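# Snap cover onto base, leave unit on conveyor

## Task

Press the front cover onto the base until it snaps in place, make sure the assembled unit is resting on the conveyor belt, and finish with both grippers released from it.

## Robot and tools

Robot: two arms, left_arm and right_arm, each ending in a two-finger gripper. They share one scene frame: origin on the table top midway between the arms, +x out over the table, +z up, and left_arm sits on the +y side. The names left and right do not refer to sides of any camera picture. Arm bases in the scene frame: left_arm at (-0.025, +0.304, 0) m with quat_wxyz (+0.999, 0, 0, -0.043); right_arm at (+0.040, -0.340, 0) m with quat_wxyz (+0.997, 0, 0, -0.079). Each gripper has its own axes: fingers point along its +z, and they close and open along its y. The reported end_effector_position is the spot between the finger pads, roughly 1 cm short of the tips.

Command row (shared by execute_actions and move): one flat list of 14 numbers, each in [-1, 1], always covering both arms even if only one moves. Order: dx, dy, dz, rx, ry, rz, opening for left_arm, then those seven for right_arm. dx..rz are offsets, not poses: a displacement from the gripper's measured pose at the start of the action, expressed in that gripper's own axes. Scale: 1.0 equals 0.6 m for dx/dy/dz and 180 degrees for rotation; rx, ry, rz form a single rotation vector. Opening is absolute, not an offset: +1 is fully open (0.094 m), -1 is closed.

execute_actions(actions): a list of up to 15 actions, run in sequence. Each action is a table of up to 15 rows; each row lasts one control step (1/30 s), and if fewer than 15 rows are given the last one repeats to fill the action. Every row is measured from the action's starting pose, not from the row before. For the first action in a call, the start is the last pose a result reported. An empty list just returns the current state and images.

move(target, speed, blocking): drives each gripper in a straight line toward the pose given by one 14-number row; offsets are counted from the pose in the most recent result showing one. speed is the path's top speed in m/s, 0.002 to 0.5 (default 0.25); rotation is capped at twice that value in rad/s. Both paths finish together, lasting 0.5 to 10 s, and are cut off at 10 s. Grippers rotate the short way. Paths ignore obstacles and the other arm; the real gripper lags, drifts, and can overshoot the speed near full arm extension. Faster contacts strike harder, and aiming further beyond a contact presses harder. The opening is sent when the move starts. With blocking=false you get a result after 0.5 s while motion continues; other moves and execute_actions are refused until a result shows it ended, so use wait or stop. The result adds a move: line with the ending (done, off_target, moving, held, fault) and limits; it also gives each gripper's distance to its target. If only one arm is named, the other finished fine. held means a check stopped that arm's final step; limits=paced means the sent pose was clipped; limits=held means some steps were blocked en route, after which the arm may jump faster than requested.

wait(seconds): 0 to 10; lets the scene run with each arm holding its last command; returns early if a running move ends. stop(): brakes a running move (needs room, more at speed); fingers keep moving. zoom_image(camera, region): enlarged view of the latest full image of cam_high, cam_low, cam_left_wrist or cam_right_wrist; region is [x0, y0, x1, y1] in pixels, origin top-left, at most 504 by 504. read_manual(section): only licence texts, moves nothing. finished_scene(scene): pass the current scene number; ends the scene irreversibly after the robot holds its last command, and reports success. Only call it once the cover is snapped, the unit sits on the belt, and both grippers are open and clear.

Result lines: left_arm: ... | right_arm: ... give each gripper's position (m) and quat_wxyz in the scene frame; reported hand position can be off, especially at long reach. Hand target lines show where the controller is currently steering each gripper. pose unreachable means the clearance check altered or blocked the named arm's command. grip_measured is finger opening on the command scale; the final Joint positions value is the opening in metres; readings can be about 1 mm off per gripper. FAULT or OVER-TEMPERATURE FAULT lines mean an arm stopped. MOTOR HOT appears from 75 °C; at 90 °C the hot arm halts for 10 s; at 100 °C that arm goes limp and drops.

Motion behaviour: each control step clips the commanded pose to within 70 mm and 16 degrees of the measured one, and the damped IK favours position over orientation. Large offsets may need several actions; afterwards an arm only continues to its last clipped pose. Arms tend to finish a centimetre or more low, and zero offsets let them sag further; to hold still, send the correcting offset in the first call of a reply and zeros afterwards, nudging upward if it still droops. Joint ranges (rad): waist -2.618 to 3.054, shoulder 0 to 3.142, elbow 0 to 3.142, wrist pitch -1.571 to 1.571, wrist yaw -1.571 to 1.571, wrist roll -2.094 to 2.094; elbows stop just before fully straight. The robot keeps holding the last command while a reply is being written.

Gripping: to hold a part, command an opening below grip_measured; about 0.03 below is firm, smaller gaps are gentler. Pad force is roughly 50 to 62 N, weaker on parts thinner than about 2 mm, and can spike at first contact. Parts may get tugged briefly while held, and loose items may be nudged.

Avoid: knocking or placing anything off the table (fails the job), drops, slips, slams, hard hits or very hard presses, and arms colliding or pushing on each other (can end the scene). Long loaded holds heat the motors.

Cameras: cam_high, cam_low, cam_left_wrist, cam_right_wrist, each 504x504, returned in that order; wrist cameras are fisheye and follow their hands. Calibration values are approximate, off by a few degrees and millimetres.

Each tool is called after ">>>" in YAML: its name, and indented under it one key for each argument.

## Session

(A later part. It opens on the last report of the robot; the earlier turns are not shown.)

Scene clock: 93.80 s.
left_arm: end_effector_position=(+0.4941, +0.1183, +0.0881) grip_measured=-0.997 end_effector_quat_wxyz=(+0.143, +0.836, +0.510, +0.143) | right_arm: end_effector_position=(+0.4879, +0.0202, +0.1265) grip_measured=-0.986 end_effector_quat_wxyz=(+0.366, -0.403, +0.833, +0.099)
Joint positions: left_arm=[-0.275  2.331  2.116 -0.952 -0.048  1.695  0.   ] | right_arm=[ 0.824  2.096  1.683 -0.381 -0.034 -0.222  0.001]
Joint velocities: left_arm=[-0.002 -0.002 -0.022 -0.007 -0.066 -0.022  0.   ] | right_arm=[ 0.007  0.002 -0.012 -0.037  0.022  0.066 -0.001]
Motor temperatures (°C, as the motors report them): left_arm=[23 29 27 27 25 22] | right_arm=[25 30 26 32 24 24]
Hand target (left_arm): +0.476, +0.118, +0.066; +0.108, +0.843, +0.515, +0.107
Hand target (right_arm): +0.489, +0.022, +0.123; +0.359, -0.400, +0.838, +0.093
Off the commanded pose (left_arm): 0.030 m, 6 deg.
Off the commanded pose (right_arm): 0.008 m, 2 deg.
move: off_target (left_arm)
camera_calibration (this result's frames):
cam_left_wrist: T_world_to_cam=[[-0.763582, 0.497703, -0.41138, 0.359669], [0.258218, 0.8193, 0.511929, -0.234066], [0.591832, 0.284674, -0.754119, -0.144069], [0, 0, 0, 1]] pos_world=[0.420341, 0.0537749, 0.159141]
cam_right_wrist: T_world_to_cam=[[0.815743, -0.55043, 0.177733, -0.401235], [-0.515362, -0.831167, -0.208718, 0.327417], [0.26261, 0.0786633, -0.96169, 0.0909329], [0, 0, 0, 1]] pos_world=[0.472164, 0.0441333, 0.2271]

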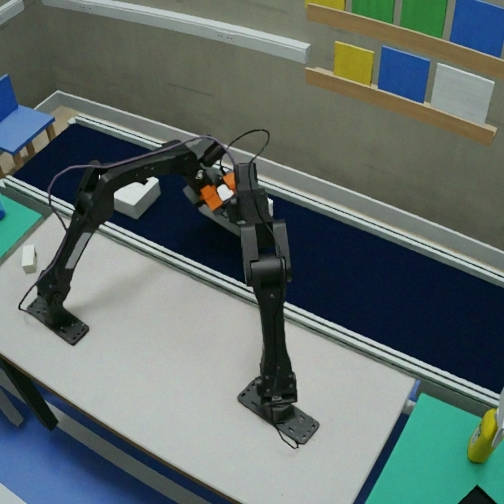

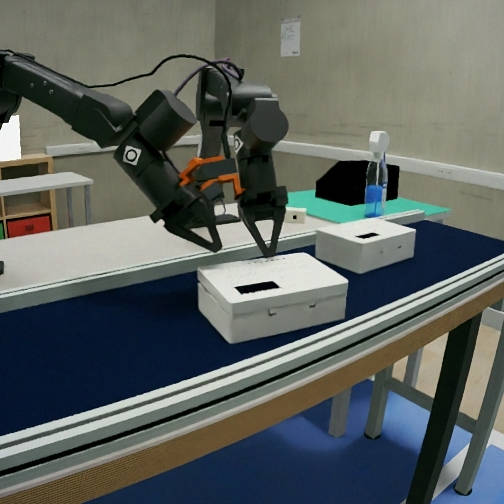

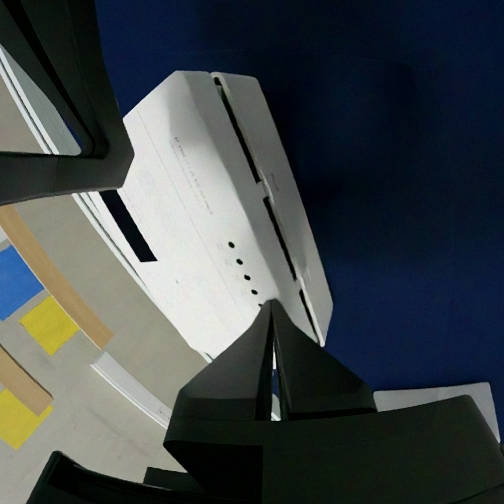

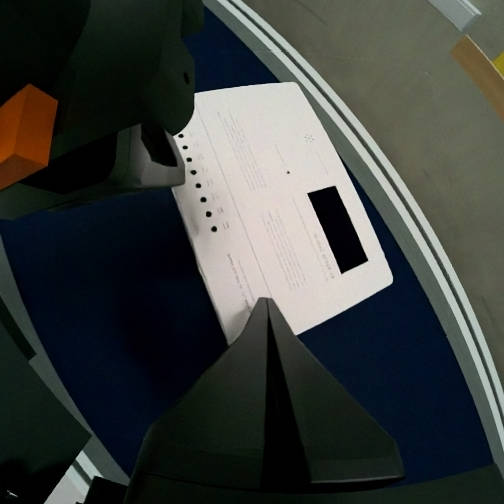

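>>> move:
  target: [-0.02,-0.058,0.07,0.035,0,0,-1,0.098,0.018,0.10,0,0,0,-1]
  speed: 0.06

Scene clock: 95.87 s.
left_arm: end_effector_position=(+0.5052, +0.1364, +0.0796) grip_measured=-0.997 end_effector_quat_wxyz=(+0.113, +0.828, +0.514, +0.193) | right_arm: end_effector_position=(+0.5034, +0.0329, +0.1100) grip_measured=-0.986 end_effector_quat_wxyz=(+0.438, -0.385, +0.804, +0.119)
Joint positions: left_arm=[-0.275  2.335  2.074 -0.888 -0.166  1.707  0.   ] | right_arm=[ 0.824  2.119  1.524 -0.035 -0.037 -0.209  0.001]
Joint velocities: left_arm=[-0.002  0.007 -0.017  0.007 -0.037  0.007  0.   ] | right_arm=[-0.012  0.002  0.012 -0.022  0.051  0.007  0.001]
Motor temperatures (°C, as the motors report them): left_arm=[23 29 27 27 25 22] | right_arm=[25 30 26 32 24 24]
Hand target (left_arm): +0.475, +0.121, +0.038; +0.095, +0.841, +0.520, +0.116
Hand target (right_arm): +0.484, +0.019, +0.045; +0.366, -0.403, +0.833, +0.099
Off the commanded pose (left_arm): 0.056 m, 9 deg.
Off the commanded pose (right_arm): 0.071 m, 9 deg.
move: off_target (left_arm, right_arm)
camera_calibration (this result's frames):
cam_left_wrist: T_world_to_cam=[[-0.759116, 0.510737, -0.403596, 0.351005], [0.198488, 0.772091, 0.603721, -0.218084], [0.619955, 0.378185, -0.687482, -0.194438], [0, 0, 0, 1]] pos_world=[0.430284, 0.062643, 0.139653]
cam_right_wrist: T_world_to_cam=[[0.788433, -0.57695, 0.213313, -0.39331], [-0.485463, -0.796595, -0.360224, 0.343033], [0.377755, 0.180457, -0.90815, 0.00284468], [0, 0, 0, 1]] pos_world=[0.475554, 0.0458248, 0.21005]

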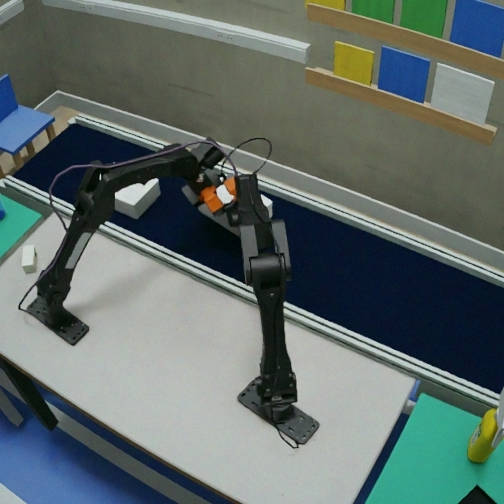

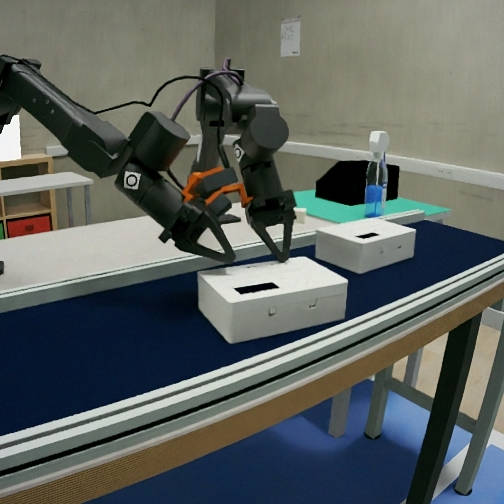

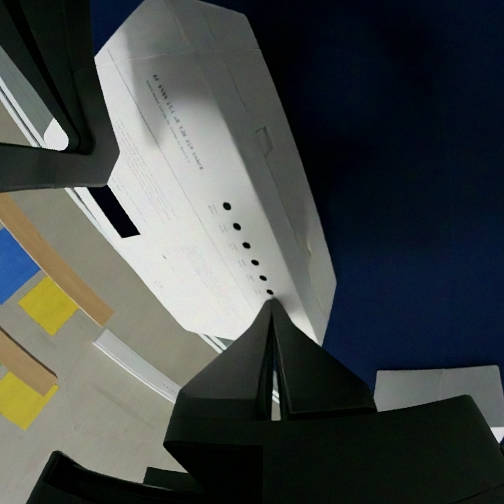

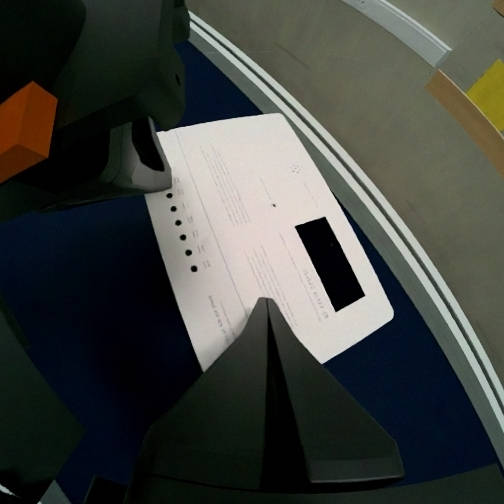

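Snapped (right was pressing the left camera — back off now).

>>> move:
  target: [0.03,0,0,0,0,0,-1,-0.06,-0.12,-0.08,0,0,0,-1]
  speed: 0.15

>>> move:
  target: [0,-0.05,-0.12,0,0,0,-1,0,0,-0.1,0,0,0,-1]
  speed: 0.15

Scene clock: 97.27 s.
left_arm: end_effector_position=(+0.5106, +0.1503, +0.0813) grip_measured=-0.997 end_effector_quat_wxyz=(+0.109, +0.828, +0.513, +0.200) | right_arm: end_effector_position=(+0.5367, -0.0251, +0.1606) grip_measured=-0.986 end_effector_quat_wxyz=(+0.428, -0.381, +0.812, +0.112)
Joint positions: left_arm=[-0.25   2.333  2.074 -0.883 -0.17   1.735  0.   ] | right_arm=[ 0.681  2.059  1.661 -0.264 -0.138 -0.289  0.001]
Joint velocities: left_arm=[-0.012  0.002 -0.007  0.051  0.007 -0.022 -0.   ] | right_arm=[-0.012  0.002  0.017  0.022  0.007 -0.007  0.   ]
Motor temperatures (°C, as the motors report them): left_arm=[23 29 27 27 25 22] | right_arm=[25 30 26 32 24 24]
Hand target (left_arm): +0.512, +0.153, +0.084; +0.113, +0.828, +0.513, +0.194
Hand target (right_arm): +0.538, -0.024, +0.176; +0.438, -0.385, +0.804, +0.118
Off the commanded pose (left_arm): 0.003 m, 1 deg.
Off the commanded pose (right_arm): 0.017 m, 2 deg.
move: off_target (right_arm)
camera_calibration (this result's frames):
cam_left_wrist: T_world_to_cam=[[-0.757194, 0.51477, -0.40208, 0.346949], [0.192583, 0.764139, 0.615633, -0.227668], [0.624154, 0.38872, -0.677737, -0.20646], [0, 0, 0, 1]] pos_world=[0.435416, 0.0756262, 0.139735]
cam_right_wrist: T_world_to_cam=[[0.78382, -0.584899, 0.208614, -0.460795], [-0.503634, -0.79528, -0.337464, 0.337261], [0.363289, 0.159446, -0.917932, 0.0554514], [0, 0, 0, 1]] pos_world=[0.510892, -0.0101436, 0.260842]

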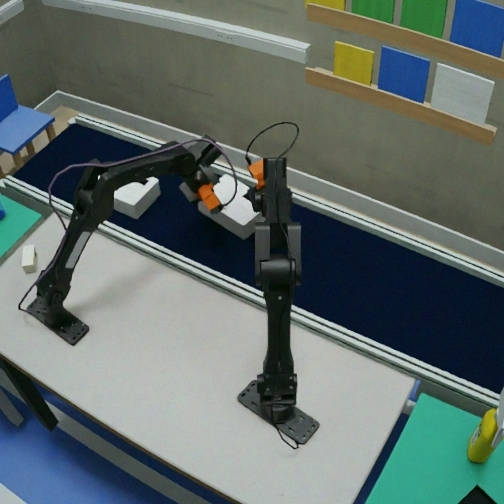

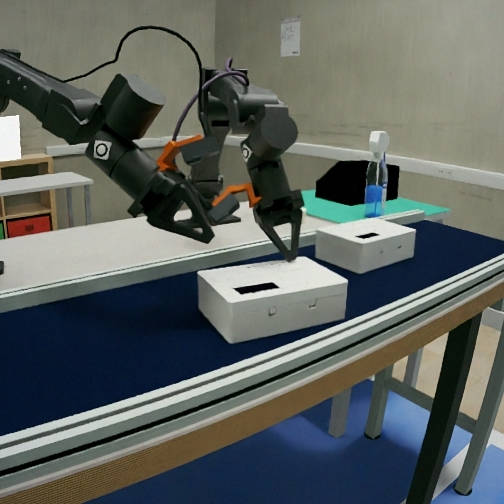

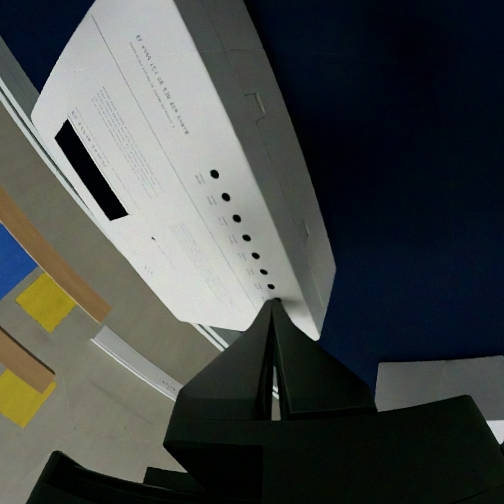

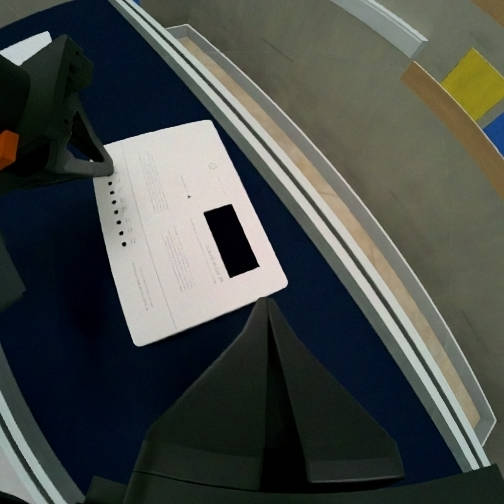

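Scene clock: 98.40 s.
left_arm: end_effector_position=(+0.4639, +0.1614, +0.1401) grip_measured=-0.997 end_effector_quat_wxyz=(+0.121, +0.826, +0.510, +0.209) | right_arm: end_effector_position=(+0.5060, -0.0497, +0.2039) grip_measured=-0.986 end_effector_quat_wxyz=(+0.439, -0.378, +0.807, +0.110)
Joint positions: left_arm=[-0.259  2.077  1.881 -0.916 -0.171  1.73   0.   ] | right_arm=[ 0.669  1.874  1.556 -0.32  -0.139 -0.295  0.001]
Joint velocities: left_arm=[ 0.002  0.002  0.007 -0.066 -0.007  0.007 -0.001] | right_arm=[-0.012 -0.007 -0.022  0.037 -0.066 -0.037 -0.001]
Motor temperatures (°C, as the motors report them): left_arm=[23 30 27 27 25 22] | right_arm=[25 30 26 32 24 24]
Hand target (left_arm): +0.455, +0.161, +0.135; +0.109, +0.828, +0.512, +0.200
Hand target (right_arm): +0.501, -0.056, +0.197; +0.428, -0.381, +0.812, +0.112
Off the commanded pose (left_arm): 0.011 m, 2 deg.
Off the commanded pose (right_arm): 0.011 m, 1 deg.
move: off_target (left_arm, right_arm)
camera_calibration (this result's frames):
cam_left_wrist: T_world_to_cam=[[-0.743097, 0.513604, -0.428972, 0.326995], [0.178889, 0.770173, 0.612236, -0.257518], [0.644829, 0.378213, -0.664191, -0.151582], [0, 0, 0, 1]] pos_world=[0.386801, 0.0877178, 0.197254]
cam_right_wrist: T_world_to_cam=[[0.774777, -0.592348, 0.221009, -0.458463], [-0.50128, -0.788566, -0.356205, 0.319815], [0.385277, 0.165192, -0.907895, 0.0974226], [0, 0, 0, 1]] pos_world=[0.477989, -0.0354683, 0.303694]

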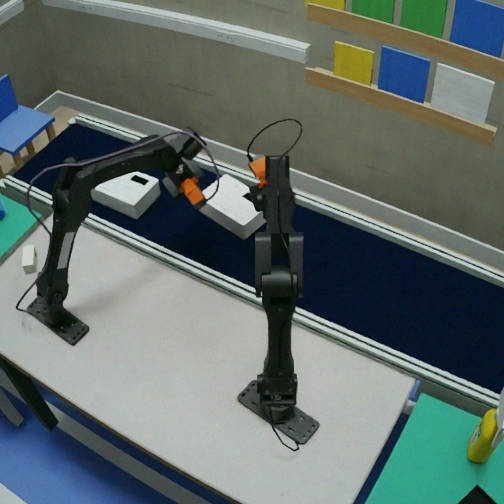

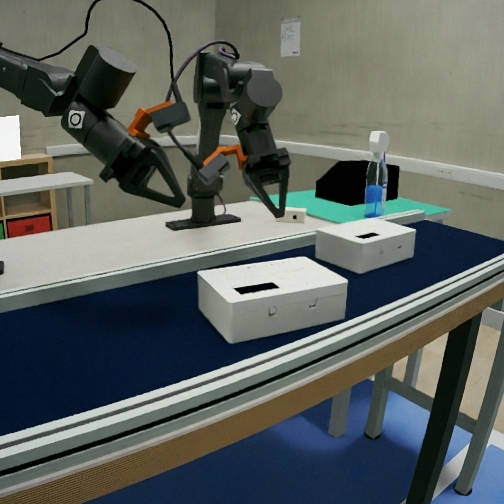

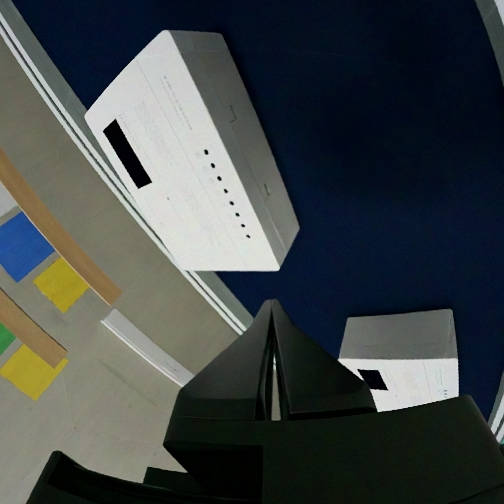

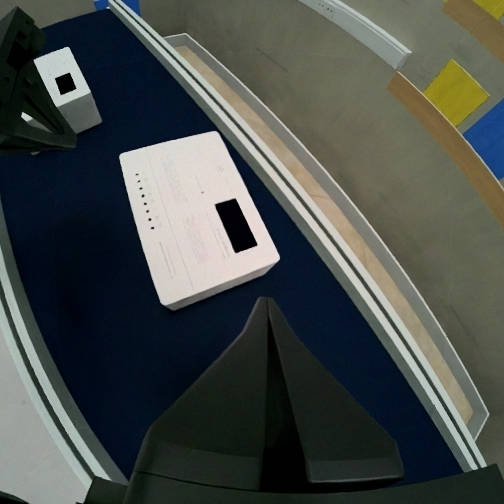

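>>> zoom_image:
  camera: "cam_low"
  region: [170, 210, 430, 350]

>>> zoom_image:
  camera: "cam_left_wrist"
  region: [150, 20, 320, 280]

Region (170, 210, 430, 350) of cam_low's 504x504 image, scaled by 1.938, with more detail than that image has; it fills the top 271 rows of this view, and the rest is white.

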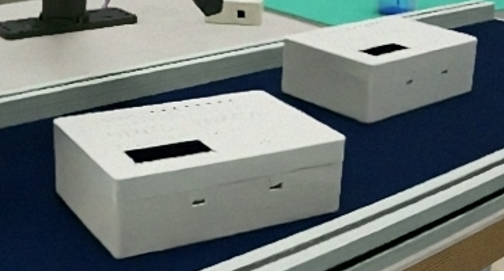

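Region (150, 20, 320, 280) of cam_left_wrist's 504x504 image, scaled by 1.938, with more detail than that image has; it fills the left 330 columns of this view, and the rest is white.

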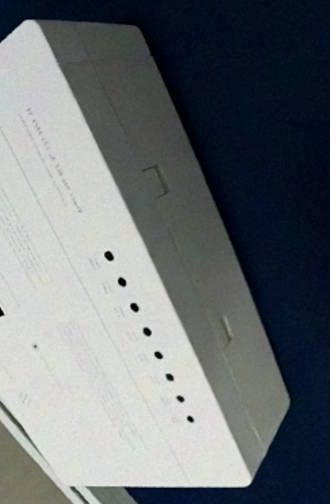

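Flush.

>>> finished_scene:
  scene: 1

The scene is finished: the task was done.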